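## Task

Pick up the cardboard box from the desk, set it on the closet's bottom shelf, then close the closet completely. The robot must not topple or be left leaning, or the task fails. Nothing may count as placed or closed if it only stays that way because the robot is holding it.

## Robot and tools

ROBOT. TidyBot++: a mobile base (0.54 m long, 0.50 m wide, 0.38 m high) on four powered casters, carrying one seven-joint arm with a two-finger gripper. The shoulder sits 0.12 m ahead of the base centre, 0.68 m above the floor. Segments: upper arm 0.42 m, forearm 0.31 m, hand 0.31 m (wrist to the hand point). The arm starts folded with the hand pointing down; then the hand juts up to 0.08 m beyond the base front and the elbow rises up to 1.15 m. A downward hand reaches at most about 0.94 m high, and only near the base. Cameras: base_camera (pinhole, 644x364) on the base, wrist_camera (fisheye, 644x476) looking along the hand.

FRAMES. Base frame: origin on the floor below the base centre, x forward, y left, z up. hand_pose is in this frame: the point between the finger pads; its z axis runs out along the fingers, its y axis is the closing direction. The odometry frame is the base frame as it was at scene start. base_odometry comes from wheel rotation, so slipping shows up as travel, and it drifts a few cm and degrees over many moves; heading is positive to the left, -3.142 to 3.142.

execute_actions. Arguments: "actions", a list holding one action or none (none just reports state and images); "cameras", optional list of "base_camera", "wrist_camera" or "all" (omitted, null or ["all"] gives both; [] gives none). An action may contain:
- "base": exactly one key, each a relative offset from where the base last reported itself: translate_m (metres, forward positive, -2 to 2), strafe_m (metres, left positive, -2 to 2), rotate_rad (radians, counter-clockwise seen from above positive, -6.3 to 6.3). The base does not turn during translate or strafe.
- "speeds": caps for this action only, keyed translate_m and strafe_m (0.05 to 0.5 m/s) or rotate_rad (0.1 to 1.57 rad/s); the top value is the default. A base move that would need over 8.667 s is refused.
- "joints": absolute targets by name, in radians: joint_1_rad (any angle; spins the arm about vertical, positive is clockwise from above, opposite to heading), joint_2_rad shoulder (-2.249 to 2.249), joint_3_rad (any), joint_4_rad elbow (-2.579 to 2.579), joint_5_rad (any), joint_6_rad wrist (-2.099 to 2.099), joint_7_rad (any; with hand down, positive is counter-clockwise from above, and at 1.57 the fingers open toward the robot's left and right), plus gripper_pos, 0 fully open to 1 fully closed. Tolerances for done: ±0.039 for joints 1-4, ±0.056 for 5-7, ±0.03 gripper. Unlimited joints take the short way; to go farther send steps below half a turn. Joints move at up to 1.39 rad/s (1.22 for 5-7). An action lasts at most 15 s. Motions in one action start together. Any unknown key or out-of-range number makes the whole call refused with no motion. A joint or base left out may still be driving toward its previous target.

ARM GEOMETRY. With joint_1_rad 0, joint_3_rad 3.14, joint_5_rad 0 (near the start), the arm stays in the vertical plane of the base x axis. Angles from vertical, forward positive: upper arm = joint_2_rad, forearm = joint_2_rad - joint_4_rad, hand = that minus joint_6_rad. Forward reach from the shoulder is the sum of length x sin(angle); height above it the sum of length x cos(angle).

GRIPPER. Pad gap is roughly 85 x (1 - gripper_pos) mm. At 1 the fingers press with about 96-120 N each. At 1, done means empty (or something very thin); off_target means an object stopped the fingers. Closed tips extend about 20 mm beyond the hand point.

Other tools. wait: seconds, 0 to 10; nothing new is commanded. zoom_image: camera (base_camera or wrist_camera) and region [x0, y0, x1, y1] in pixels of that camera's latest image, origin top-left, at most 504 by 504. read_manual: optional section, only "licences"; moves nothing. finished_scene: scene, the current scene number; final, and the result says whether the goal was met.

RESULTS. base_status and joint_status: done, off_target (resting away from target, maybe still pushing), contact_stop or time_out (target dropped, holding in place), not_followed (joint targets withheld, e.g. a self-collision, with a cause line; may be retried later), limit_stop_at_motor_heat. on_its_own lists uncommanded effects. Also joint_positions, hand_pose, base_odometry, base_tilt (degrees, forward and right positive, ~1 degree fixed bias), motor_effort (% of max, bracket is peak, noisy), Motor temperatures, and a pictures line naming the image order. Warnings: ARM HIT, torque warning or fault, MOTOR HOT, OVER-TEMPERATURE FAULT. After any reported stop, later motion calls in that same reply are skipped. base_status can read done even when a blocked base stopped short.

CAUTIONS. Friction leaves joints slightly off target; fix by sending last command plus (wanted minus read). Loads make the arm sag; never resend a held joint its current reading. A torque fault freezes the arm 10 s. Holding loads heats motors, even while you think; the robot keeps its last command meanwhile. Don't drive while the arm is snagged higher than about 0.8 m; sideways force on a raised hand can lift wheels. Avoid drops, slams, hard hits and heavy pushes, and leave object and closet door stable on their own before finishing.

Each tool is called after "Request:" by a JSON object that holds its "fn" and its "kwargs", one argument or row to a line.

## Session

Request:
{"fn": "execute_actions", "kwargs": {
  "actions": []
}}

Scene clock: 0.00 s.
Motor temperatures (°C, as the motors report them): [25 29 24 31 33 34 31]
base_odometry: x=+0.000 y=+0.000 heading=+0.000 (m, m, rad; odometry frame)
base_tilt: forward=-0.4 right=+0.7 (deg)
base_status: not commanded
joint_positions: joint_1_rad=-0.022 joint_2_rad=-0.324 joint_3_rad=+3.140 joint_4_rad=-2.521 joint_5_rad=+0.029 joint_6_rad=-0.872 joint_7_rad=+1.535 gripper_pos=+0.000
joint_status: not commanded
motor_effort: joint_1_rad=+0 joint_2_rad=-2 joint_3_rad=+0 joint_4_rad=+16 joint_5_rad=+1 joint_6_rad=+1 joint_7_rad=+0 (%)
hand_pose: x=+0.2624 y=-0.0023 z=+0.5859 quat_wxyz=(+0.011, +0.999, +0.003, +0.036) (m; base frame)
pictures: base_camera, wrist_camera
Images, in order (width x height): base_camera 644x364, wrist_camera 644x476.

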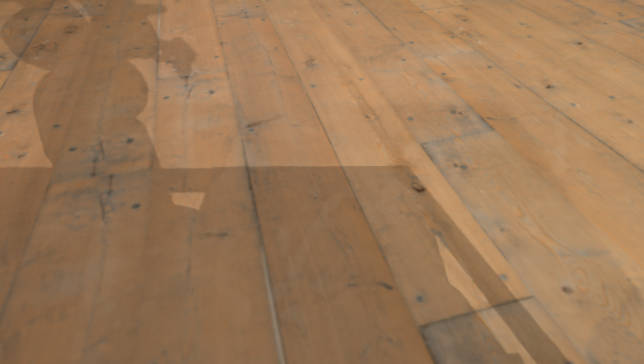

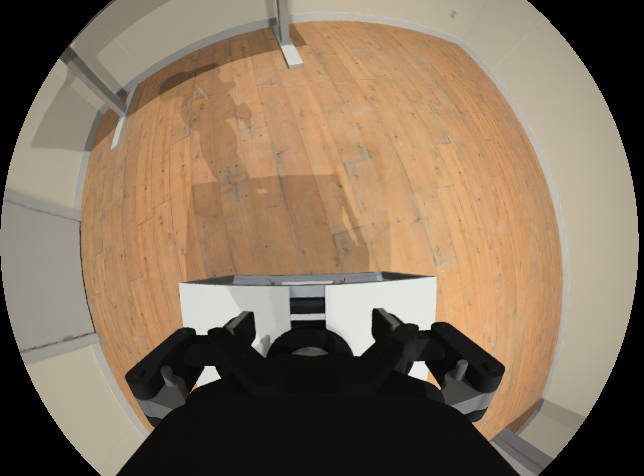

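Request:
{"fn": "execute_actions", "kwargs": {
  "actions": [
    {"joints": {"joint_6_rad": 0.63}}
  ],
  "cameras": ["wrist_camera"]
}}

Scene clock: 4.87 s.
Motor temperatures (°C, as the motors report them): [25 29 24 31 33 34 31]
base_odometry: x=+0.000 y=+0.000 heading=+0.000 (m, m, rad; odometry frame)
base_tilt: forward=-0.4 right=+0.7 (deg)
base_status: not commanded
joint_positions: joint_1_rad=-0.022 joint_2_rad=-0.324 joint_3_rad=+3.140 joint_4_rad=-2.521 joint_5_rad=+0.029 joint_6_rad=+0.627 joint_7_rad=+1.535 gripper_pos=+0.000
joint_status: all done
motor_effort: joint_1_rad=-1(1) joint_2_rad=-6(5) joint_3_rad=+0(0) joint_4_rad=+21(21) joint_5_rad=+2(1) joint_6_rad=+9(8) joint_7_rad=+0(0) (%)
hand_pose: x=+0.5508 y=+0.0170 z=+0.8964 quat_wxyz=(-0.018, +0.707, +0.011, +0.707) (m; base frame)
pictures: wrist_camera
Images, in order (width x height): wrist_camera 644x476.

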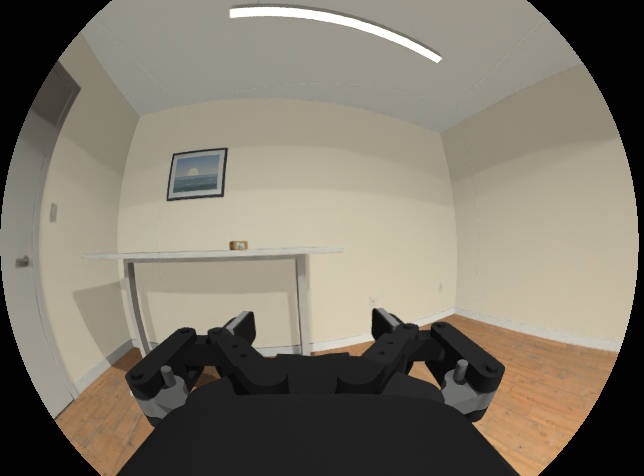

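Request:
{"fn": "execute_actions", "kwargs": {
  "actions": [
    {"joints": {"joint_1_rad": 2.2}}
  ],
  "cameras": ["wrist_camera"]
}}

Request:
{"fn": "execute_actions", "kwargs": {
  "actions": [
    {"joints": {"joint_1_rad": -2.2}}
  ],
  "cameras": ["wrist_camera"]
}}

Scene clock: 11.33 s.
Motor temperatures (°C, as the motors report them): [25 29 24 31 33 34 31]
base_odometry: x=+0.000 y=+0.000 heading=+0.000 (m, m, rad; odometry frame)
base_tilt: forward=-0.4 right=+0.7 (deg)
base_status: not commanded
joint_positions: joint_1_rad=+2.191 joint_2_rad=-0.324 joint_3_rad=+3.140 joint_4_rad=-2.521 joint_5_rad=+0.029 joint_6_rad=+0.627 joint_7_rad=+1.535 gripper_pos=+0.000
joint_status: all done
motor_effort: joint_1_rad=-1(0) joint_2_rad=-6(6) joint_3_rad=+0(1) joint_4_rad=+21(21) joint_5_rad=+1(0) joint_6_rad=+8(9) joint_7_rad=+0(0) (%)
hand_pose: x=-0.1260 y=-0.3559 z=+0.8964 quat_wxyz=(+0.624, +0.326, -0.627, +0.333) (m; base frame)
pictures: wrist_camera
Images, in order (width x height): wrist_camera 644x476.

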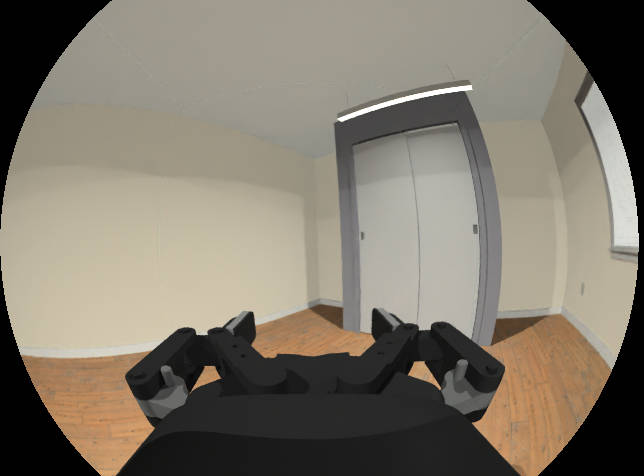

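Scene clock: 14.37 s.
Motor temperatures (°C, as the motors report them): [25 29 24 31 33 34 31]
base_odometry: x=+0.000 y=+0.000 heading=+0.000 (m, m, rad; odometry frame)
base_tilt: forward=-0.4 right=+0.7 (deg)
base_status: not commanded
joint_positions: joint_1_rad=+4.074 joint_2_rad=-0.324 joint_3_rad=+3.140 joint_4_rad=-2.521 joint_5_rad=+0.029 joint_6_rad=+0.627 joint_7_rad=+1.535 gripper_pos=+0.000
joint_status: all done
motor_effort: joint_1_rad=+0(0) joint_2_rad=-6(6) joint_3_rad=+0(1) joint_4_rad=+21(21) joint_5_rad=+1(1) joint_6_rad=+9(9) joint_7_rad=+0(1) (%)
hand_pose: x=-0.1444 y=+0.3425 z=+0.8964 quat_wxyz=(+0.636, -0.315, -0.633, -0.308) (m; base frame)
pictures: wrist_camera
Images, in order (width x height): wrist_camera 644x476.

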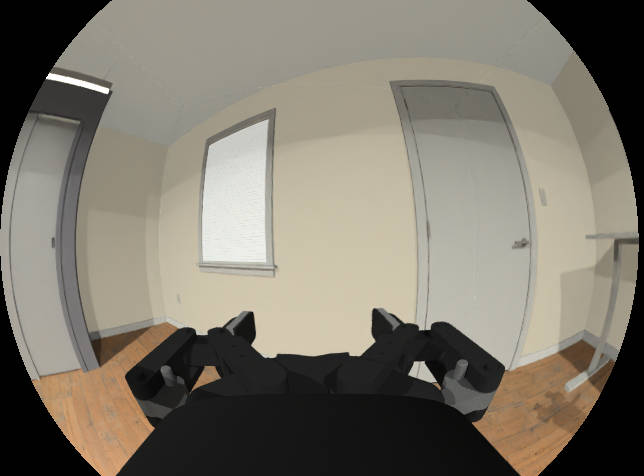

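Request:
{"fn": "execute_actions", "kwargs": {
  "actions": [
    {"base": {"rotate_rad": -2.85}, "joints": {"joint_1_rad": 0.0}}
  ]
}}

Scene clock: 21.67 s.
Motor temperatures (°C, as the motors report them): [25 29 24 31 33 34 31]
base_odometry: x=+0.000 y=+0.000 heading=-2.850 (m, m, rad; odometry frame)
base_tilt: forward=-0.4 right=+0.7 (deg)
base_status: done
joint_positions: joint_1_rad=+6.275 joint_2_rad=-0.324 joint_3_rad=+3.140 joint_4_rad=-2.521 joint_5_rad=+0.029 joint_6_rad=+0.627 joint_7_rad=+1.535 gripper_pos=+0.000
joint_status: all done
motor_effort: joint_1_rad=+0(2) joint_2_rad=-6(7) joint_3_rad=+0(2) joint_4_rad=+21(21) joint_5_rad=+0(0) joint_6_rad=+8(9) joint_7_rad=+0(0) (%)
hand_pose: x=+0.5510 y=+0.0110 z=+0.8964 quat_wxyz=(+0.013, -0.707, -0.006, -0.707) (m; base frame)
pictures: base_camera, wrist_camera
Images, in order (width x height): base_camera 644x364, wrist_camera 644x476.

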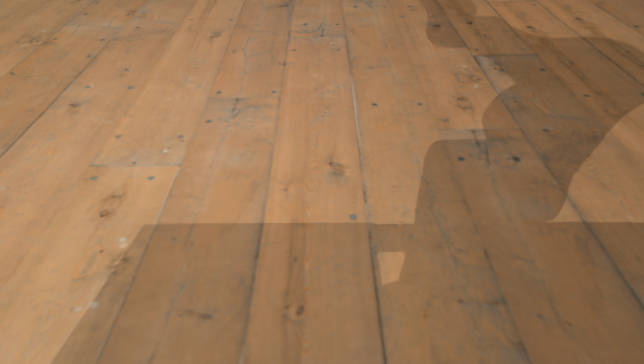

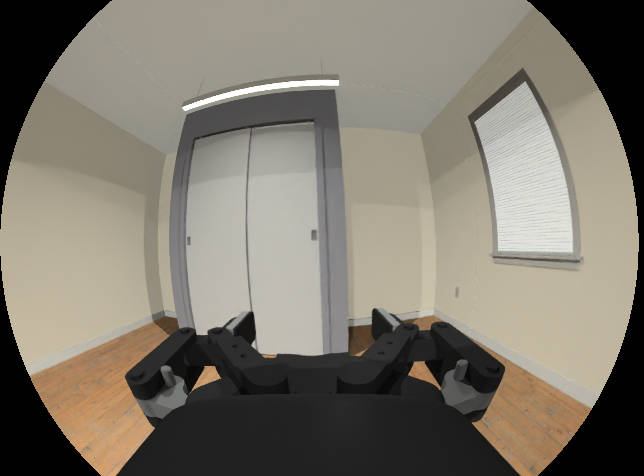

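Request:
{"fn": "zoom_image", "kwargs": {
  "camera": "wrist_camera",
  "region": [150, 80, 370, 360]
}}

Region (150, 80, 370, 360) of wrist_camera's 644x476 image, scaled by 1.800; it fills the left 396 columns of this view, and the rest is white.

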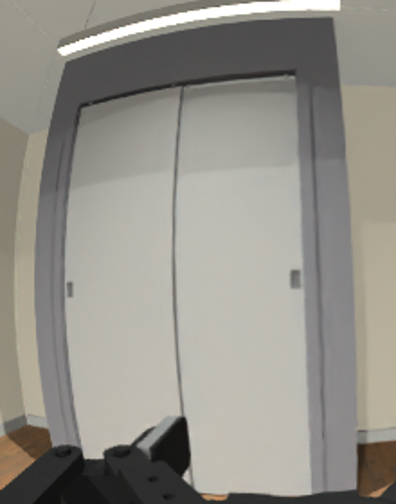

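Request:
{"fn": "execute_actions", "kwargs": {
  "actions": [
    {"base": {"translate_m": 1.1}}
  ]
}}

Scene clock: 31.27 s.
Motor temperatures (°C, as the motors report them): [25 29 24 31 33 34 31]
base_odometry: x=-1.054 y=-0.316 heading=-2.850 (m, m, rad; odometry frame)
base_tilt: forward=-0.4 right=+0.7 (deg)
base_status: done
joint_positions: joint_1_rad=+6.275 joint_2_rad=-0.324 joint_3_rad=+3.140 joint_4_rad=-2.521 joint_5_rad=+0.029 joint_6_rad=+0.627 joint_7_rad=+1.535 gripper_pos=+0.000
joint_status: not commanded
motor_effort: joint_1_rad=-1(0) joint_2_rad=-6(8) joint_3_rad=+0(1) joint_4_rad=+21(22) joint_5_rad=+1(1) joint_6_rad=+9(9) joint_7_rad=+0(0) (%)
hand_pose: x=+0.5510 y=+0.0109 z=+0.8964 quat_wxyz=(+0.013, -0.707, -0.006, -0.707) (m; base frame)
pictures: base_camera, wrist_camera
Images, in order (width x height): base_camera 644x364, wrist_camera 644x476.

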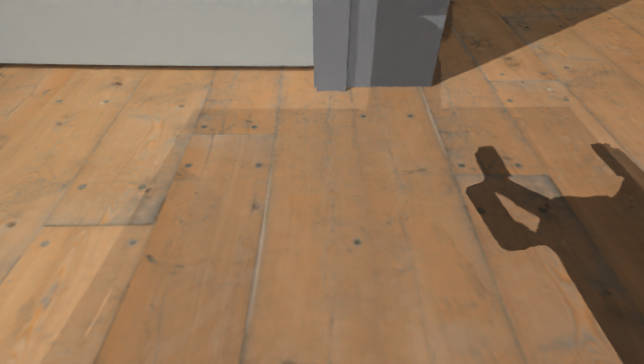

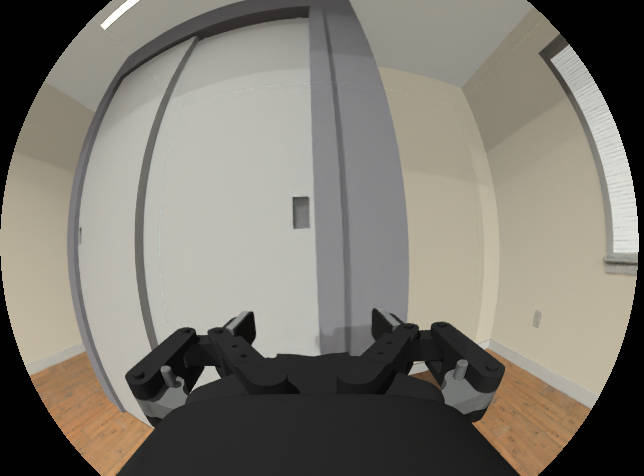

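Request:
{"fn": "execute_actions", "kwargs": {
  "actions": [
    {"base": {"strafe_m": 0.04}, "joints": {"joint_2_rad": -0.1, "joint_4_rad": -1.92, "joint_6_rad": 0.25, "joint_7_rad": 0.0, "gripper_pos": 1.0}}
  ]
}}

Scene clock: 48.80 s.
Motor temperatures (°C, as the motors report them): [25 29 24 32 33 34 31]
base_odometry: x=-1.043 y=-0.354 heading=-2.850 (m, m, rad; odometry frame)
base_tilt: forward=-0.4 right=+0.7 (deg)
base_status: done
joint_positions: joint_1_rad=+6.275 joint_2_rad=-0.122 joint_3_rad=+3.140 joint_4_rad=-1.939 joint_5_rad=+0.029 joint_6_rad=+0.275 joint_7_rad=+0.030 gripper_pos=+0.999
joint_status: all done
motor_effort: joint_1_rad=+0(1) joint_2_rad=-15(15) joint_3_rad=+0(2) joint_4_rad=+24(24) joint_5_rad=+1(1) joint_6_rad=+8(9) joint_7_rad=+0(1) (%)
hand_pose: x=+0.6837 y=+0.0090 z=+1.0321 quat_wxyz=(+0.496, -0.511, +0.473, -0.518) (m; base frame)
pictures: base_camera, wrist_camera
Images, in order (width x height): base_camera 644x364, wrist_camera 644x476.

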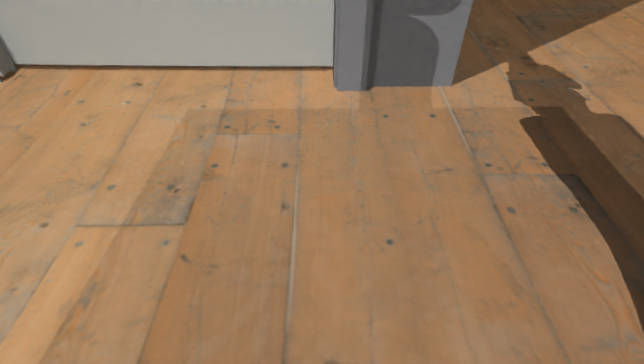

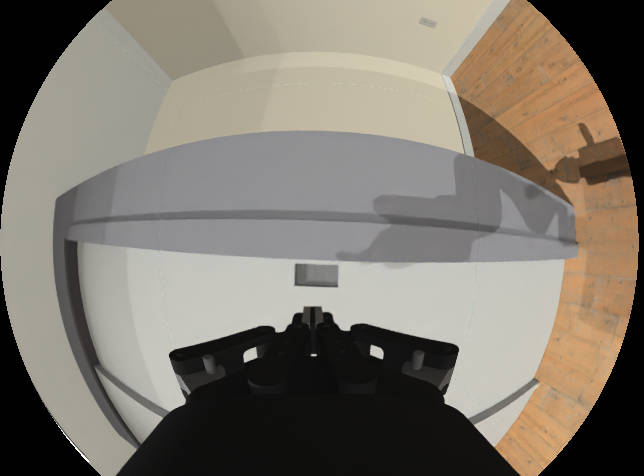

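Request:
{"fn": "execute_actions", "kwargs": {
  "actions": [
    {"base": {"translate_m": 0.11}, "speeds": {"translate_m": 0.2}}
  ],
  "cameras": ["wrist_camera"]
}}

Scene clock: 54.17 s.
Motor temperatures (°C, as the motors report them): [25 29 24 32 33 34 31]
base_odometry: x=-1.148 y=-0.386 heading=-2.850 (m, m, rad; odometry frame)
base_tilt: forward=-0.4 right=+0.7 (deg)
base_status: done
joint_positions: joint_1_rad=+6.275 joint_2_rad=-0.109 joint_3_rad=+3.140 joint_4_rad=-1.938 joint_5_rad=+0.029 joint_6_rad=+0.273 joint_7_rad=+0.030 gripper_pos=+0.999
joint_status: not commanded
motor_effort: joint_1_rad=+0(0) joint_2_rad=-16(18) joint_3_rad=+0(0) joint_4_rad=+24(25) joint_5_rad=+1(2) joint_6_rad=+9(9) joint_7_rad=+0(0) (%)
hand_pose: x=+0.6882 y=+0.0090 z=+1.0245 quat_wxyz=(+0.493, -0.515, +0.477, -0.514) (m; base frame)
pictures: wrist_camera
Images, in order (width x height): wrist_camera 644x476.

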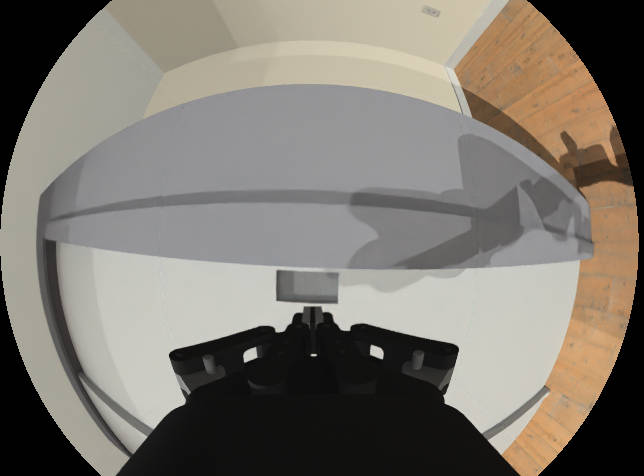

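Request:
{"fn": "execute_actions", "kwargs": {
  "actions": [
    {"base": {"strafe_m": -0.012}, "speeds": {"strafe_m": 0.05}}
  ],
  "cameras": []
}}

Request:
{"fn": "execute_actions", "kwargs": {
  "actions": [
    {"base": {"translate_m": 0.035}, "speeds": {"translate_m": 0.05}}
  ],
  "cameras": ["wrist_camera"]
}}

Scene clock: 61.33 s.
Motor temperatures (°C, as the motors report them): [25 29 24 32 33 34 31]
base_odometry: x=-1.152 y=-0.375 heading=-2.850 (m, m, rad; odometry frame)
base_tilt: forward=-0.4 right=+0.7 (deg)
base_status: done
joint_positions: joint_1_rad=+6.278 joint_2_rad=-0.109 joint_3_rad=+3.140 joint_4_rad=-1.938 joint_5_rad=+0.029 joint_6_rad=+0.273 joint_7_rad=+0.030 gripper_pos=+0.999
joint_status: not commanded
motor_effort: joint_1_rad=+0(2) joint_2_rad=-16(17) joint_3_rad=-1(2) joint_4_rad=+24(25) joint_5_rad=+2(1) joint_6_rad=+9(9) joint_7_rad=+1(1) (%)
hand_pose: x=+0.6882 y=+0.0078 z=+1.0245 quat_wxyz=(+0.492, -0.514, +0.478, -0.515) (m; base frame)
pictures: none
No camera images: the call's "cameras" was empty. Leave "cameras" out to get every camera's image.

Scene clock: 62.50 s.
Motor temperatures (°C, as the motors report them): [25 29 24 32 33 34 31]
base_odometry: x=-1.185 y=-0.385 heading=-2.850 (m, m, rad; odometry frame)
base_tilt: forward=-0.4 right=+0.7 (deg)
base_status: done
joint_positions: joint_1_rad=+6.278 joint_2_rad=-0.109 joint_3_rad=+3.140 joint_4_rad=-1.938 joint_5_rad=+0.029 joint_6_rad=+0.272 joint_7_rad=+0.030 gripper_pos=+0.999
joint_status: not commanded
motor_effort: joint_1_rad=+1(1) joint_2_rad=-15(18) joint_3_rad=+0(1) joint_4_rad=+24(25) joint_5_rad=+2(1) joint_6_rad=+8(9) joint_7_rad=+1(1) (%)
hand_pose: x=+0.6885 y=+0.0077 z=+1.0241 quat_wxyz=(+0.492, -0.514, +0.478, -0.515) (m; base frame)
pictures: wrist_camera
Images, in order (width x height): wrist_camera 644x476.

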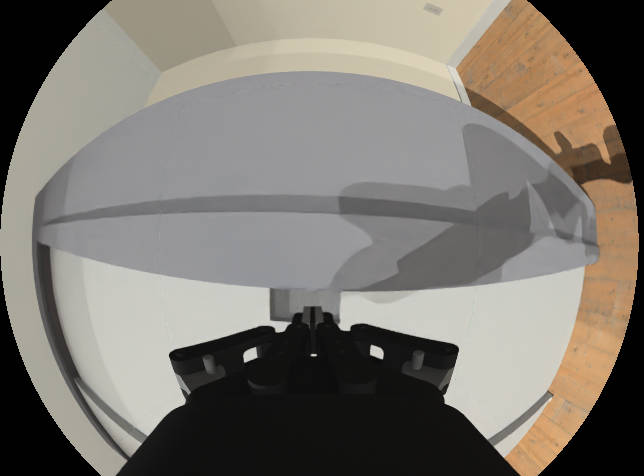

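Request:
{"fn": "execute_actions", "kwargs": {
  "actions": [
    {"base": {"strafe_m": 0.017}, "speeds": {"strafe_m": 0.05}}
  ],
  "cameras": []
}}

Request:
{"fn": "execute_actions", "kwargs": {
  "actions": [
    {"base": {"translate_m": 0.05}, "speeds": {"translate_m": 0.05}}
  ],
  "cameras": ["wrist_camera"]
}}

Scene clock: 73.87 s.
Motor temperatures (°C, as the motors report them): [25 29 24 32 33 34 31]
base_odometry: x=-1.181 y=-0.401 heading=-2.850 (m, m, rad; odometry frame)
base_tilt: forward=-0.4 right=+0.7 (deg)
base_status: done
joint_positions: joint_1_rad=+6.278 joint_2_rad=-0.109 joint_3_rad=+3.140 joint_4_rad=-1.938 joint_5_rad=+0.029 joint_6_rad=+0.272 joint_7_rad=+0.030 gripper_pos=+0.999
joint_status: not commanded
motor_effort: joint_1_rad=+2(2) joint_2_rad=-15(16) joint_3_rad=+1(2) joint_4_rad=+24(24) joint_5_rad=+2(1) joint_6_rad=+9(9) joint_7_rad=+0(0) (%)
hand_pose: x=+0.6885 y=+0.0074 z=+1.0241 quat_wxyz=(+0.492, -0.514, +0.478, -0.515) (m; base frame)
pictures: none
No camera images: the call's "cameras" was empty. Leave "cameras" out to get every camera's image.

Scene clock: 75.33 s.
Motor temperatures (°C, as the motors report them): [25 29 24 32 33 34 31]
base_odometry: x=-1.229 y=-0.416 heading=-2.850 (m, m, rad; odometry frame)
base_tilt: forward=-0.4 right=+0.7 (deg)
base_status: done
joint_positions: joint_1_rad=+6.278 joint_2_rad=-0.108 joint_3_rad=+3.140 joint_4_rad=-1.937 joint_5_rad=+0.029 joint_6_rad=+0.272 joint_7_rad=+0.030 gripper_pos=+0.999
joint_status: not commanded
motor_effort: joint_1_rad=+0(1) joint_2_rad=-15(18) joint_3_rad=+0(1) joint_4_rad=+24(25) joint_5_rad=+1(1) joint_6_rad=+8(9) joint_7_rad=+0(0) (%)
hand_pose: x=+0.6887 y=+0.0074 z=+1.0238 quat_wxyz=(+0.492, -0.515, +0.478, -0.514) (m; base frame)
pictures: wrist_camera
Images, in order (width x height): wrist_camera 644x476.

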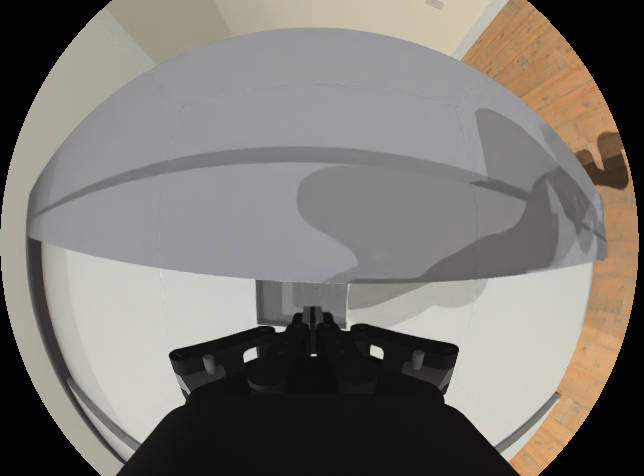

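Request:
{"fn": "execute_actions", "kwargs": {
  "actions": [
    {"base": {"translate_m": 0.02}, "speeds": {"translate_m": 0.05}}
  ],
  "cameras": ["wrist_camera"]
}}

Scene clock: 78.37 s.
Motor temperatures (°C, as the motors report them): [25 29 24 32 33 34 31]
base_odometry: x=-1.248 y=-0.422 heading=-2.850 (m, m, rad; odometry frame)
base_tilt: forward=-0.4 right=+0.7 (deg)
base_status: done
joint_positions: joint_1_rad=+6.278 joint_2_rad=-0.108 joint_3_rad=+3.140 joint_4_rad=-1.937 joint_5_rad=+0.029 joint_6_rad=+0.272 joint_7_rad=+0.030 gripper_pos=+0.999
joint_status: not commanded
motor_effort: joint_1_rad=+0(0) joint_2_rad=-16(18) joint_3_rad=+0(0) joint_4_rad=+24(24) joint_5_rad=+1(2) joint_6_rad=+8(9) joint_7_rad=+1(0) (%)
hand_pose: x=+0.6888 y=+0.0074 z=+1.0237 quat_wxyz=(+0.492, -0.515, +0.478, -0.514) (m; base frame)
pictures: wrist_camera
Images, in order (width x height): wrist_camera 644x476.

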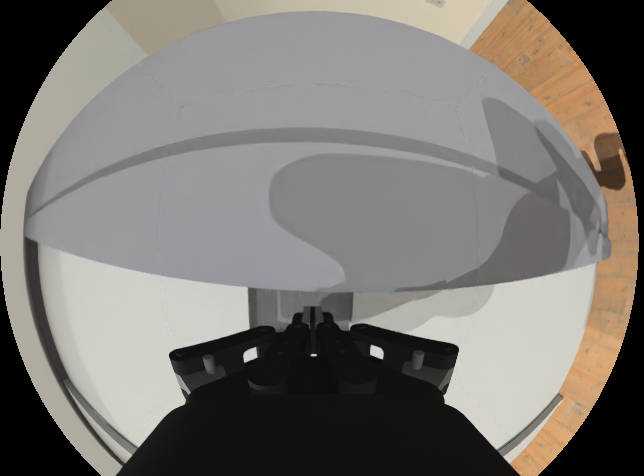

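Try sliding left a bit.

Request:
{"fn": "execute_actions", "kwargs": {
  "actions": [
    {"base": {"strafe_m": 0.1}, "speeds": {"strafe_m": 0.08}}
  ]
}}

Scene clock: 81.87 s.
Motor temperatures (°C, as the motors report them): [25 29 24 32 33 34 31]
base_odometry: x=-1.219 y=-0.517 heading=-2.850 (m, m, rad; odometry frame)
base_tilt: forward=-0.4 right=+0.7 (deg)
base_status: done
joint_positions: joint_1_rad=+6.298 joint_2_rad=-0.108 joint_3_rad=+3.160 joint_4_rad=-1.937 joint_5_rad=+0.029 joint_6_rad=+0.271 joint_7_rad=+0.030 gripper_pos=+0.999
joint_status: not commanded
motor_effort: joint_1_rad=-3(7) joint_2_rad=-15(16) joint_3_rad=-3(8) joint_4_rad=+24(24) joint_5_rad=+2(3) joint_6_rad=+9(9) joint_7_rad=+0(0) (%)
hand_pose: x=+0.6889 y=-0.0161 z=+1.0237 quat_wxyz=(+0.482, -0.504, +0.489, -0.524) (m; base frame)
pictures: base_camera, wrist_camera
Images, in order (width x height): base_camera 644x364, wrist_camera 644x476.

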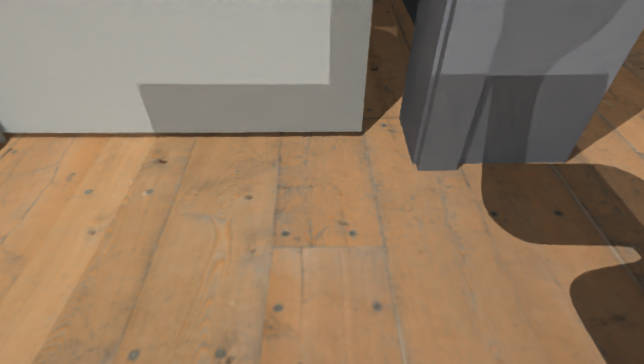

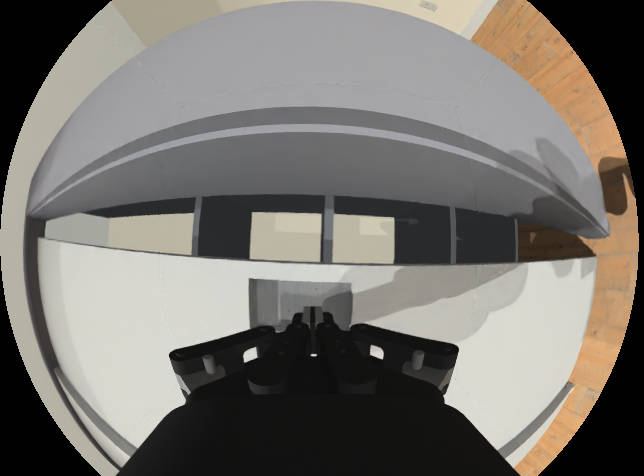

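Request:
{"fn": "execute_actions", "kwargs": {
  "actions": [
    {"base": {"strafe_m": 0.35}, "speeds": {"strafe_m": 0.15}}
  ]
}}

Scene clock: 88.33 s.
Motor temperatures (°C, as the motors report them): [25 29 24 32 33 34 31]
base_odometry: x=-1.119 y=-0.853 heading=-2.850 (m, m, rad; odometry frame)
base_tilt: forward=-0.4 right=+0.7 (deg)
base_status: done
joint_positions: joint_1_rad=+6.290 joint_2_rad=-0.108 joint_3_rad=+3.153 joint_4_rad=-1.937 joint_5_rad=+0.029 joint_6_rad=+0.271 joint_7_rad=+0.030 gripper_pos=+0.999
joint_status: not commanded
motor_effort: joint_1_rad=+0(10) joint_2_rad=-15(15) joint_3_rad=+0(12) joint_4_rad=+24(24) joint_5_rad=+2(4) joint_6_rad=+8(9) joint_7_rad=+0(0) (%)
hand_pose: x=+0.6890 y=-0.0072 z=+1.0237 quat_wxyz=(+0.486, -0.508, +0.485, -0.520) (m; base frame)
pictures: base_camera, wrist_camera
Images, in order (width x height): base_camera 644x364, wrist_camera 644x476.

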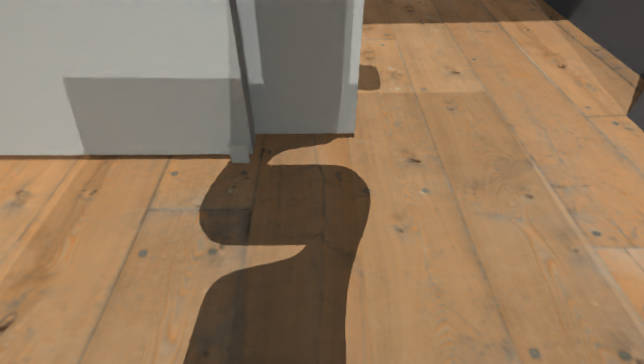

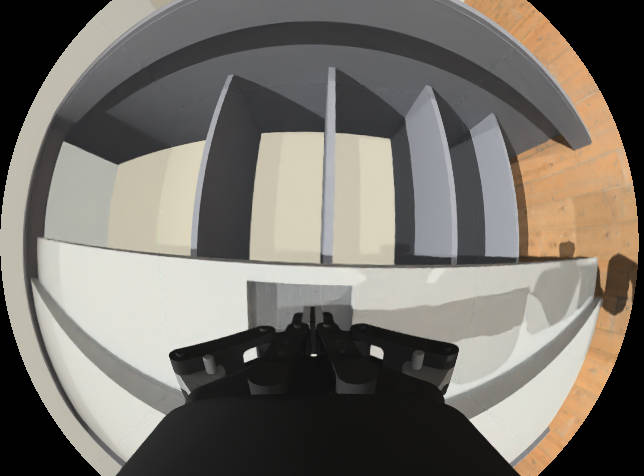

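Request:
{"fn": "execute_actions", "kwargs": {
  "actions": [
    {"base": {"translate_m": -0.3}}
  ],
  "cameras": []
}}

Request:
{"fn": "execute_actions", "kwargs": {
  "actions": [
    {"base": {"strafe_m": -0.3}, "joints": {"joint_7_rad": 1.57, "joint_1_rad": 0.0, "joint_3_rad": 3.14, "joint_2_rad": -0.32, "joint_4_rad": -2.5, "joint_6_rad": 0.3}}
  ],
  "cameras": ["wrist_camera"]
}}

Scene clock: 97.70 s.
Motor temperatures (°C, as the motors report them): [25 29 24 32 33 34 31]
base_odometry: x=-0.831 y=-0.767 heading=-2.850 (m, m, rad; odometry frame)
base_tilt: forward=-0.4 right=+0.7 (deg)
base_status: done
joint_positions: joint_1_rad=+6.290 joint_2_rad=-0.108 joint_3_rad=+3.153 joint_4_rad=-1.937 joint_5_rad=+0.029 joint_6_rad=+0.271 joint_7_rad=+0.030 gripper_pos=+0.999
joint_status: not commanded
motor_effort: joint_1_rad=+0(0) joint_2_rad=-15(19) joint_3_rad=+0(1) joint_4_rad=+23(24) joint_5_rad=+2(1) joint_6_rad=+8(9) joint_7_rad=+0(0) (%)
hand_pose: x=+0.6888 y=-0.0072 z=+1.0240 quat_wxyz=(+0.486, -0.508, +0.485, -0.520) (m; base frame)
pictures: none
No camera images: the call's "cameras" was empty. Leave "cameras" out to get every camera's image.

Scene clock: 99.73 s.
Motor temperatures (°C, as the motors report them): [25 29 24 32 33 34 31]
base_odometry: x=-0.917 y=-0.479 heading=-2.850 (m, m, rad; odometry frame)
base_tilt: forward=-0.4 right=+0.7 (deg)
base_status: done
joint_positions: joint_1_rad=+6.288 joint_2_rad=-0.297 joint_3_rad=+3.151 joint_4_rad=-2.484 joint_5_rad=+0.029 joint_6_rad=+0.275 joint_7_rad=+1.540 gripper_pos=+0.999
joint_status: all done
motor_effort: joint_1_rad=+0(2) joint_2_rad=-7(16) joint_3_rad=+0(1) joint_4_rad=+21(25) joint_5_rad=+2(1) joint_6_rad=+8(9) joint_7_rad=+1(1) (%)
hand_pose: x=+0.5458 y=-0.0024 z=+0.7984 quat_wxyz=(+0.001, -0.817, +0.005, -0.577) (m; base frame)
pictures: wrist_camera
Images, in order (width x height): wrist_camera 644x476.

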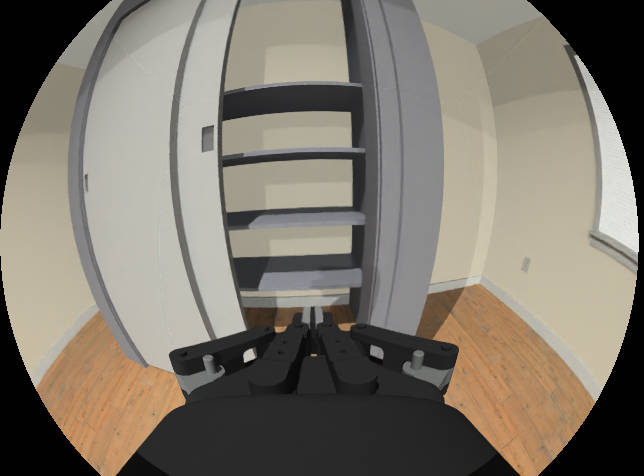

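Request:
{"fn": "execute_actions", "kwargs": {
  "actions": [
    {"base": {"rotate_rad": 3.14}, "joints": {"joint_6_rad": 0.63, "gripper_pos": 0.0}}
  ],
  "cameras": []
}}

Request:
{"fn": "execute_actions", "kwargs": {
  "actions": [
    {"base": {"translate_m": 2.0}}
  ]
}}

Scene clock: 106.33 s.
Motor temperatures (°C, as the motors report them): [25 29 24 32 33 34 31]
base_odometry: x=-0.917 y=-0.479 heading=+0.289 (m, m, rad; odometry frame)
base_tilt: forward=-0.4 right=+0.7 (deg)
base_status: done
joint_positions: joint_1_rad=+6.288 joint_2_rad=-0.303 joint_3_rad=+3.150 joint_4_rad=-2.489 joint_5_rad=+0.029 joint_6_rad=+0.627 joint_7_rad=+1.540 gripper_pos=+0.000
joint_status: all done
motor_effort: joint_1_rad=+0(1) joint_2_rad=-7(9) joint_3_rad=+0(1) joint_4_rad=+21(23) joint_5_rad=+2(1) joint_6_rad=+9(10) joint_7_rad=+1(0) (%)
hand_pose: x=+0.5615 y=+0.0007 z=+0.9058 quat_wxyz=(+0.005, -0.703, +0.001, -0.711) (m; base frame)
pictures: none
No camera images: the call's "cameras" was empty. Leave "cameras" out to get every camera's image.

Scene clock: 115.30 s.
Motor temperatures (°C, as the motors report them): [25 29 24 32 33 34 31]
TORQUE WARNING: joint_4_rad reached its warning level (56.7 N m).
base_odometry: x=+0.996 y=+0.092 heading=+0.289 (m, m, rad; odometry frame)
base_tilt: forward=-0.5 right=+0.7 (deg)
base_status: translate_m time_out (by the wheels' count: +1.997 of +2.000)
joint_positions: joint_1_rad=+6.297 joint_2_rad=-0.452 joint_3_rad=+3.148 joint_4_rad=-2.584 joint_5_rad=+0.029 joint_6_rad=+0.593 joint_7_rad=+1.548 gripper_pos=+0.000
joint_status: not commanded
motor_effort: joint_1_rad=-2(5) joint_2_rad=+19(33) joint_3_rad=+0(3) joint_4_rad=+36(62) joint_5_rad=+2(5) joint_6_rad=+11(78) joint_7_rad=-1(2) (%)
hand_pose: x=+0.5125 y=-0.0017 z=+0.9031 quat_wxyz=(-0.001, -0.696, +0.001, -0.718) (m; base frame)
pictures: base_camera, wrist_camera
Images, in order (width x height): base_camera 644x364, wrist_camera 644x476.

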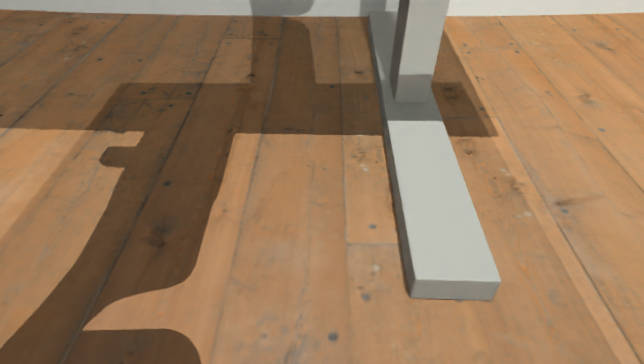

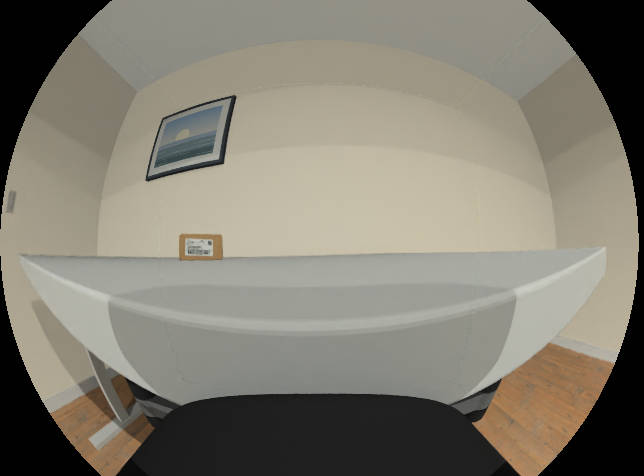

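Request:
{"fn": "execute_actions", "kwargs": {
  "actions": [
    {"base": {"translate_m": -0.35}, "speeds": {"translate_m": 0.2}}
  ]
}}

Scene clock: 119.83 s.
Motor temperatures (°C, as the motors report them): [25 29 24 32 33 34 31]
base_odometry: x=+0.661 y=-0.008 heading=+0.290 (m, m, rad; odometry frame)
base_tilt: forward=-0.4 right=+0.7 (deg)
base_status: done
joint_positions: joint_1_rad=+6.292 joint_2_rad=-0.313 joint_3_rad=+3.148 joint_4_rad=-2.506 joint_5_rad=+0.029 joint_6_rad=+0.621 joint_7_rad=+1.548 gripper_pos=+0.000
joint_status: not commanded
motor_effort: joint_1_rad=+0(3) joint_2_rad=-6(21) joint_3_rad=+0(1) joint_4_rad=+20(36) joint_5_rad=+1(1) joint_6_rad=+9(10) joint_7_rad=+0(1) (%)
hand_pose: x=+0.5561 y=-0.0001 z=+0.8985 quat_wxyz=(+0.001, -0.708, -0.001, -0.707) (m; base frame)
pictures: base_camera, wrist_camera
Images, in order (width x height): base_camera 644x364, wrist_camera 644x476.

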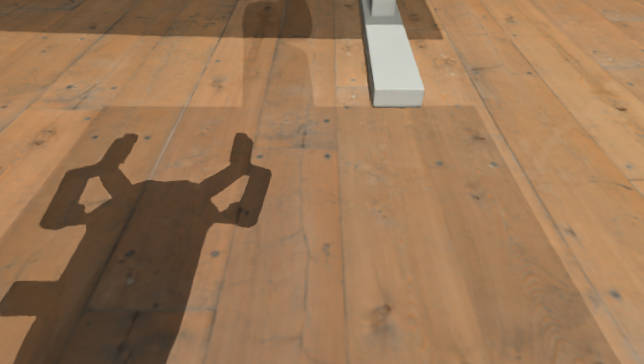

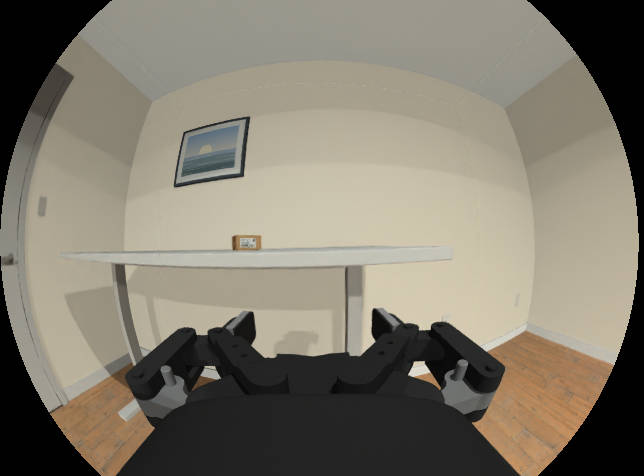

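Request:
{"fn": "execute_actions", "kwargs": {
  "actions": [
    {"base": {"strafe_m": 0.25}, "joints": {"joint_2_rad": 0.0, "joint_4_rad": -1.0, "joint_6_rad": -1.2}}
  ],
  "cameras": ["wrist_camera"]
}}

Scene clock: 129.07 s.
Motor temperatures (°C, as the motors report them): [25 29 24 32 33 34 31]
base_odometry: x=+0.589 y=+0.232 heading=+0.290 (m, m, rad; odometry frame)
base_tilt: forward=-0.4 right=+0.7 (deg)
base_status: done
joint_positions: joint_1_rad=+6.289 joint_2_rad=-0.025 joint_3_rad=+3.145 joint_4_rad=-1.020 joint_5_rad=+0.029 joint_6_rad=-1.177 joint_7_rad=+1.548 gripper_pos=+0.000
joint_status: all done
motor_effort: joint_1_rad=+0(1) joint_2_rad=-15(15) joint_3_rad=+0(2) joint_4_rad=+20(25) joint_5_rad=+2(1) joint_6_rad=+7(8) joint_7_rad=+0(0) (%)
hand_pose: x=+0.6287 y=-0.0117 z=+1.0979 quat_wxyz=(-0.011, -0.884, +0.015, -0.466) (m; base frame)
pictures: wrist_camera
Images, in order (width x height): wrist_camera 644x476.

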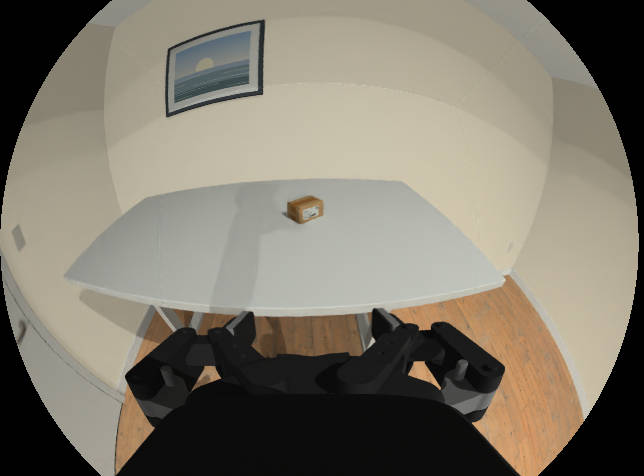

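Request:
{"fn": "zoom_image", "kwargs": {
  "camera": "wrist_camera",
  "region": [240, 160, 380, 260]
}}

Region (240, 160, 380, 260) of wrist_camera's 644x476 image, scaled by 3.600; it fills the top 360 rows of this view, and the rest is white.

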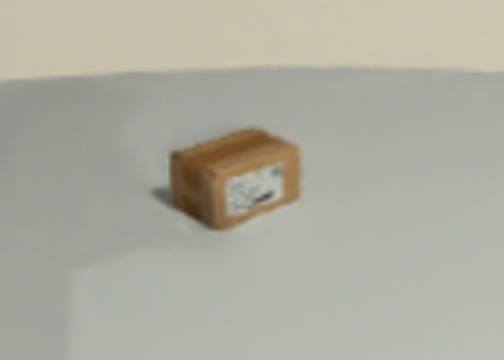

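Request:
{"fn": "execute_actions", "kwargs": {
  "actions": [
    {"base": {"rotate_rad": 0.6}, "joints": {"joint_2_rad": 0.627, "joint_4_rad": -0.943, "joint_5_rad": 1.41, "joint_6_rad": -1.57, "joint_7_rad": 0.0}}
  ],
  "cameras": ["wrist_camera"]
}}

Scene clock: 176.33 s.
Motor temperatures (°C, as the motors report them): [25 29 24 32 33 34 31]
base_odometry: x=+0.589 y=+0.232 heading=+0.890 (m, m, rad; odometry frame)
base_tilt: forward=-0.4 right=+0.7 (deg)
base_status: done
joint_positions: joint_1_rad=+6.282 joint_2_rad=+0.618 joint_3_rad=+3.142 joint_4_rad=-0.966 joint_5_rad=+1.385 joint_6_rad=-1.545 joint_7_rad=+0.031 gripper_pos=+0.000
joint_status: all done
motor_effort: joint_1_rad=-1(3) joint_2_rad=-34(37) joint_3_rad=+3(3) joint_4_rad=+18(22) joint_5_rad=+10(10) joint_6_rad=+0(6) joint_7_rad=+0(1) (%)
hand_pose: x=+0.6844 y=-0.3046 z=+0.9629 quat_wxyz=(-0.455, -0.561, +0.527, -0.448) (m; base frame)
pictures: wrist_camera
Images, in order (width x height): wrist_camera 644x476.

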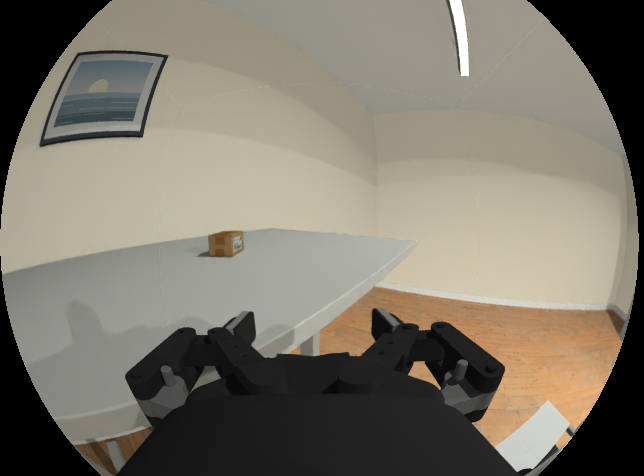

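Request:
{"fn": "execute_actions", "kwargs": {
  "actions": [
    {"base": {"translate_m": 0.256}, "joints": {"joint_4_rad": -0.84}, "speeds": {"translate_m": 0.15}}
  ],
  "cameras": []
}}

Request:
{"fn": "execute_actions", "kwargs": {
  "actions": [
    {"base": {"strafe_m": -0.17}, "speeds": {"strafe_m": 0.15}}
  ],
  "cameras": ["wrist_camera"]
}}

Scene clock: 184.53 s.
Motor temperatures (°C, as the motors report them): [25 30 24 32 33 34 31]
base_odometry: x=+0.750 y=+0.431 heading=+0.891 (m, m, rad; odometry frame)
base_tilt: forward=-0.4 right=+0.7 (deg)
base_status: done
joint_positions: joint_1_rad=+6.282 joint_2_rad=+0.619 joint_3_rad=+3.142 joint_4_rad=-0.857 joint_5_rad=+1.386 joint_6_rad=-1.548 joint_7_rad=+0.031 gripper_pos=+0.000
joint_status: all done
motor_effort: joint_1_rad=+0(1) joint_2_rad=-33(37) joint_3_rad=+2(4) joint_4_rad=+18(19) joint_5_rad=+10(11) joint_6_rad=+1(1) joint_7_rad=+0(0) (%)
hand_pose: x=+0.6888 y=-0.3045 z=+0.9975 quat_wxyz=(-0.427, -0.535, +0.551, -0.477) (m; base frame)
pictures: none
No camera images: the call's "cameras" was empty. Leave "cameras" out to get every camera's image.

Scene clock: 186.43 s.
Motor temperatures (°C, as the motors report them): [25 30 24 32 33 34 31]
base_odometry: x=+0.883 y=+0.324 heading=+0.891 (m, m, rad; odometry frame)
base_tilt: forward=-0.4 right=+0.7 (deg)
base_status: done
joint_positions: joint_1_rad=+6.285 joint_2_rad=+0.619 joint_3_rad=+3.142 joint_4_rad=-0.857 joint_5_rad=+1.386 joint_6_rad=-1.548 joint_7_rad=+0.031 gripper_pos=+0.000
joint_status: not commanded
motor_effort: joint_1_rad=+0(4) joint_2_rad=-34(36) joint_3_rad=+3(4) joint_4_rad=+18(19) joint_5_rad=+10(10) joint_6_rad=+1(1) joint_7_rad=+1(0) (%)
hand_pose: x=+0.6878 y=-0.3062 z=+0.9975 quat_wxyz=(-0.428, -0.535, +0.552, -0.476) (m; base frame)
pictures: wrist_camera
Images, in order (width x height): wrist_camera 644x476.

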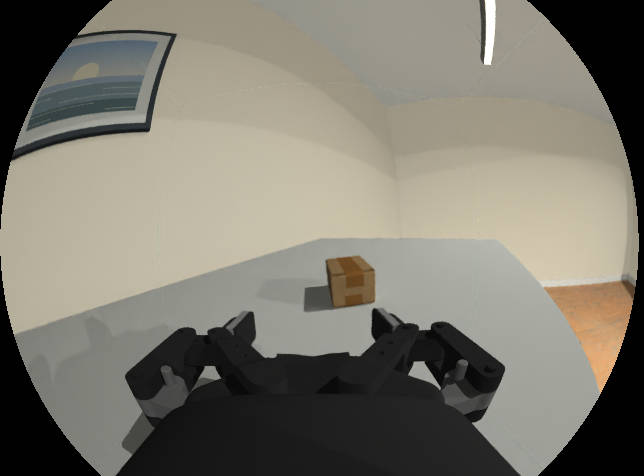

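Request:
{"fn": "execute_actions", "kwargs": {
  "actions": [
    {"base": {"translate_m": -0.054}, "speeds": {"translate_m": 0.1}}
  ],
  "cameras": []
}}

Request:
{"fn": "execute_actions", "kwargs": {
  "actions": [
    {"base": {"strafe_m": -0.08}, "joints": {"joint_4_rad": -0.9}, "speeds": {"strafe_m": 0.1}}
  ],
  "cameras": ["wrist_camera"]
}}

Scene clock: 191.47 s.
Motor temperatures (°C, as the motors report them): [25 30 24 32 33 34 31]
base_odometry: x=+0.849 y=+0.282 heading=+0.891 (m, m, rad; odometry frame)
base_tilt: forward=-0.4 right=+0.7 (deg)
base_status: done
joint_positions: joint_1_rad=+6.285 joint_2_rad=+0.620 joint_3_rad=+3.142 joint_4_rad=-0.857 joint_5_rad=+1.386 joint_6_rad=-1.549 joint_7_rad=+0.031 gripper_pos=+0.000
joint_status: not commanded
motor_effort: joint_1_rad=+0(2) joint_2_rad=-35(37) joint_3_rad=+3(4) joint_4_rad=+19(20) joint_5_rad=+9(10) joint_6_rad=+0(1) joint_7_rad=+0(1) (%)
hand_pose: x=+0.6879 y=-0.3062 z=+0.9971 quat_wxyz=(-0.428, -0.535, +0.552, -0.476) (m; base frame)
pictures: none
No camera images: the call's "cameras" was empty. Leave "cameras" out to get every camera's image.

Scene clock: 192.80 s.
Motor temperatures (°C, as the motors report them): [25 30 24 32 33 34 31]
base_odometry: x=+0.911 y=+0.232 heading=+0.891 (m, m, rad; odometry frame)
base_tilt: forward=-0.4 right=+0.7 (deg)
base_status: done
joint_positions: joint_1_rad=+6.286 joint_2_rad=+0.620 joint_3_rad=+3.142 joint_4_rad=-0.887 joint_5_rad=+1.386 joint_6_rad=-1.549 joint_7_rad=+0.031 gripper_pos=+0.000
joint_status: all done
motor_effort: joint_1_rad=+0(3) joint_2_rad=-34(35) joint_3_rad=+3(3) joint_4_rad=+18(19) joint_5_rad=+10(10) joint_6_rad=+0(0) joint_7_rad=+0(0) (%)
hand_pose: x=+0.6867 y=-0.3066 z=+0.9873 quat_wxyz=(-0.436, -0.542, +0.546, -0.468) (m; base frame)
pictures: wrist_camera
Images, in order (width x height): wrist_camera 644x476.

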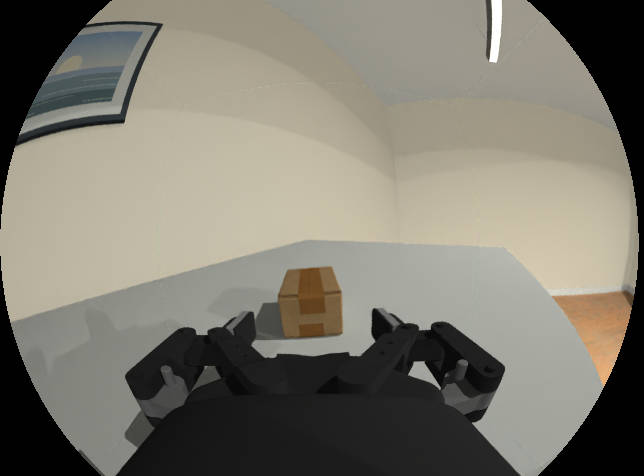

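Request:
{"fn": "execute_actions", "kwargs": {
  "actions": [
    {"base": {"strafe_m": -0.075}, "joints": {"joint_4_rad": -0.93}, "speeds": {"strafe_m": 0.08}}
  ],
  "cameras": ["wrist_camera"]
}}

Scene clock: 199.93 s.
Motor temperatures (°C, as the motors report them): [25 30 24 32 33 34 31]
base_odometry: x=+0.969 y=+0.184 heading=+0.891 (m, m, rad; odometry frame)
base_tilt: forward=-0.4 right=+0.7 (deg)
base_status: done
joint_positions: joint_1_rad=+6.285 joint_2_rad=+0.620 joint_3_rad=+3.142 joint_4_rad=-0.913 joint_5_rad=+1.386 joint_6_rad=-1.549 joint_7_rad=+0.031 gripper_pos=+0.000
joint_status: all done
motor_effort: joint_1_rad=-1(2) joint_2_rad=-34(35) joint_3_rad=+3(3) joint_4_rad=+18(19) joint_5_rad=+10(10) joint_6_rad=+0(1) joint_7_rad=+0(0) (%)
hand_pose: x=+0.6859 y=-0.3062 z=+0.9788 quat_wxyz=(-0.443, -0.548, +0.540, -0.461) (m; base frame)
pictures: wrist_camera
Images, in order (width x height): wrist_camera 644x476.

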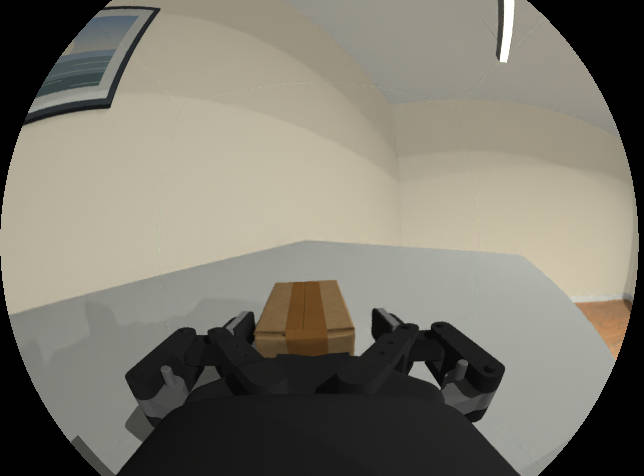

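Request:
{"fn": "execute_actions", "kwargs": {
  "actions": [
    {"joints": {"gripper_pos": 1.0}}
  ],
  "cameras": ["wrist_camera"]
}}

Scene clock: 202.67 s.
Motor temperatures (°C, as the motors report them): [25 30 24 32 33 34 31]
base_odometry: x=+0.969 y=+0.184 heading=+0.891 (m, m, rad; odometry frame)
base_tilt: forward=-0.4 right=+0.7 (deg)
base_status: not commanded
joint_positions: joint_1_rad=+6.285 joint_2_rad=+0.620 joint_3_rad=+3.142 joint_4_rad=-0.913 joint_5_rad=+1.386 joint_6_rad=-1.549 joint_7_rad=+0.031 gripper_pos=+0.355
joint_status: gripper_pos off_target (ended at +0.355, target +1.000)
motor_effort: joint_1_rad=+0(1) joint_2_rad=-34(34) joint_3_rad=+3(3) joint_4_rad=+18(18) joint_5_rad=+10(9) joint_6_rad=+0(0) joint_7_rad=+0(0) (%)
hand_pose: x=+0.6859 y=-0.3062 z=+0.9790 quat_wxyz=(-0.444, -0.548, +0.539, -0.461) (m; base frame)
pictures: wrist_camera
Images, in order (width x height): wrist_camera 644x476.

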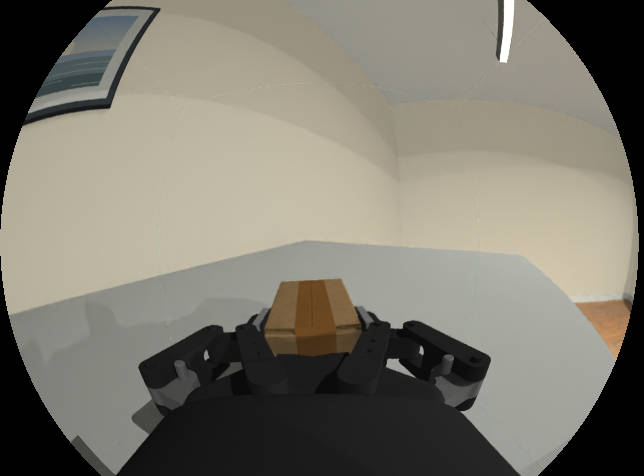

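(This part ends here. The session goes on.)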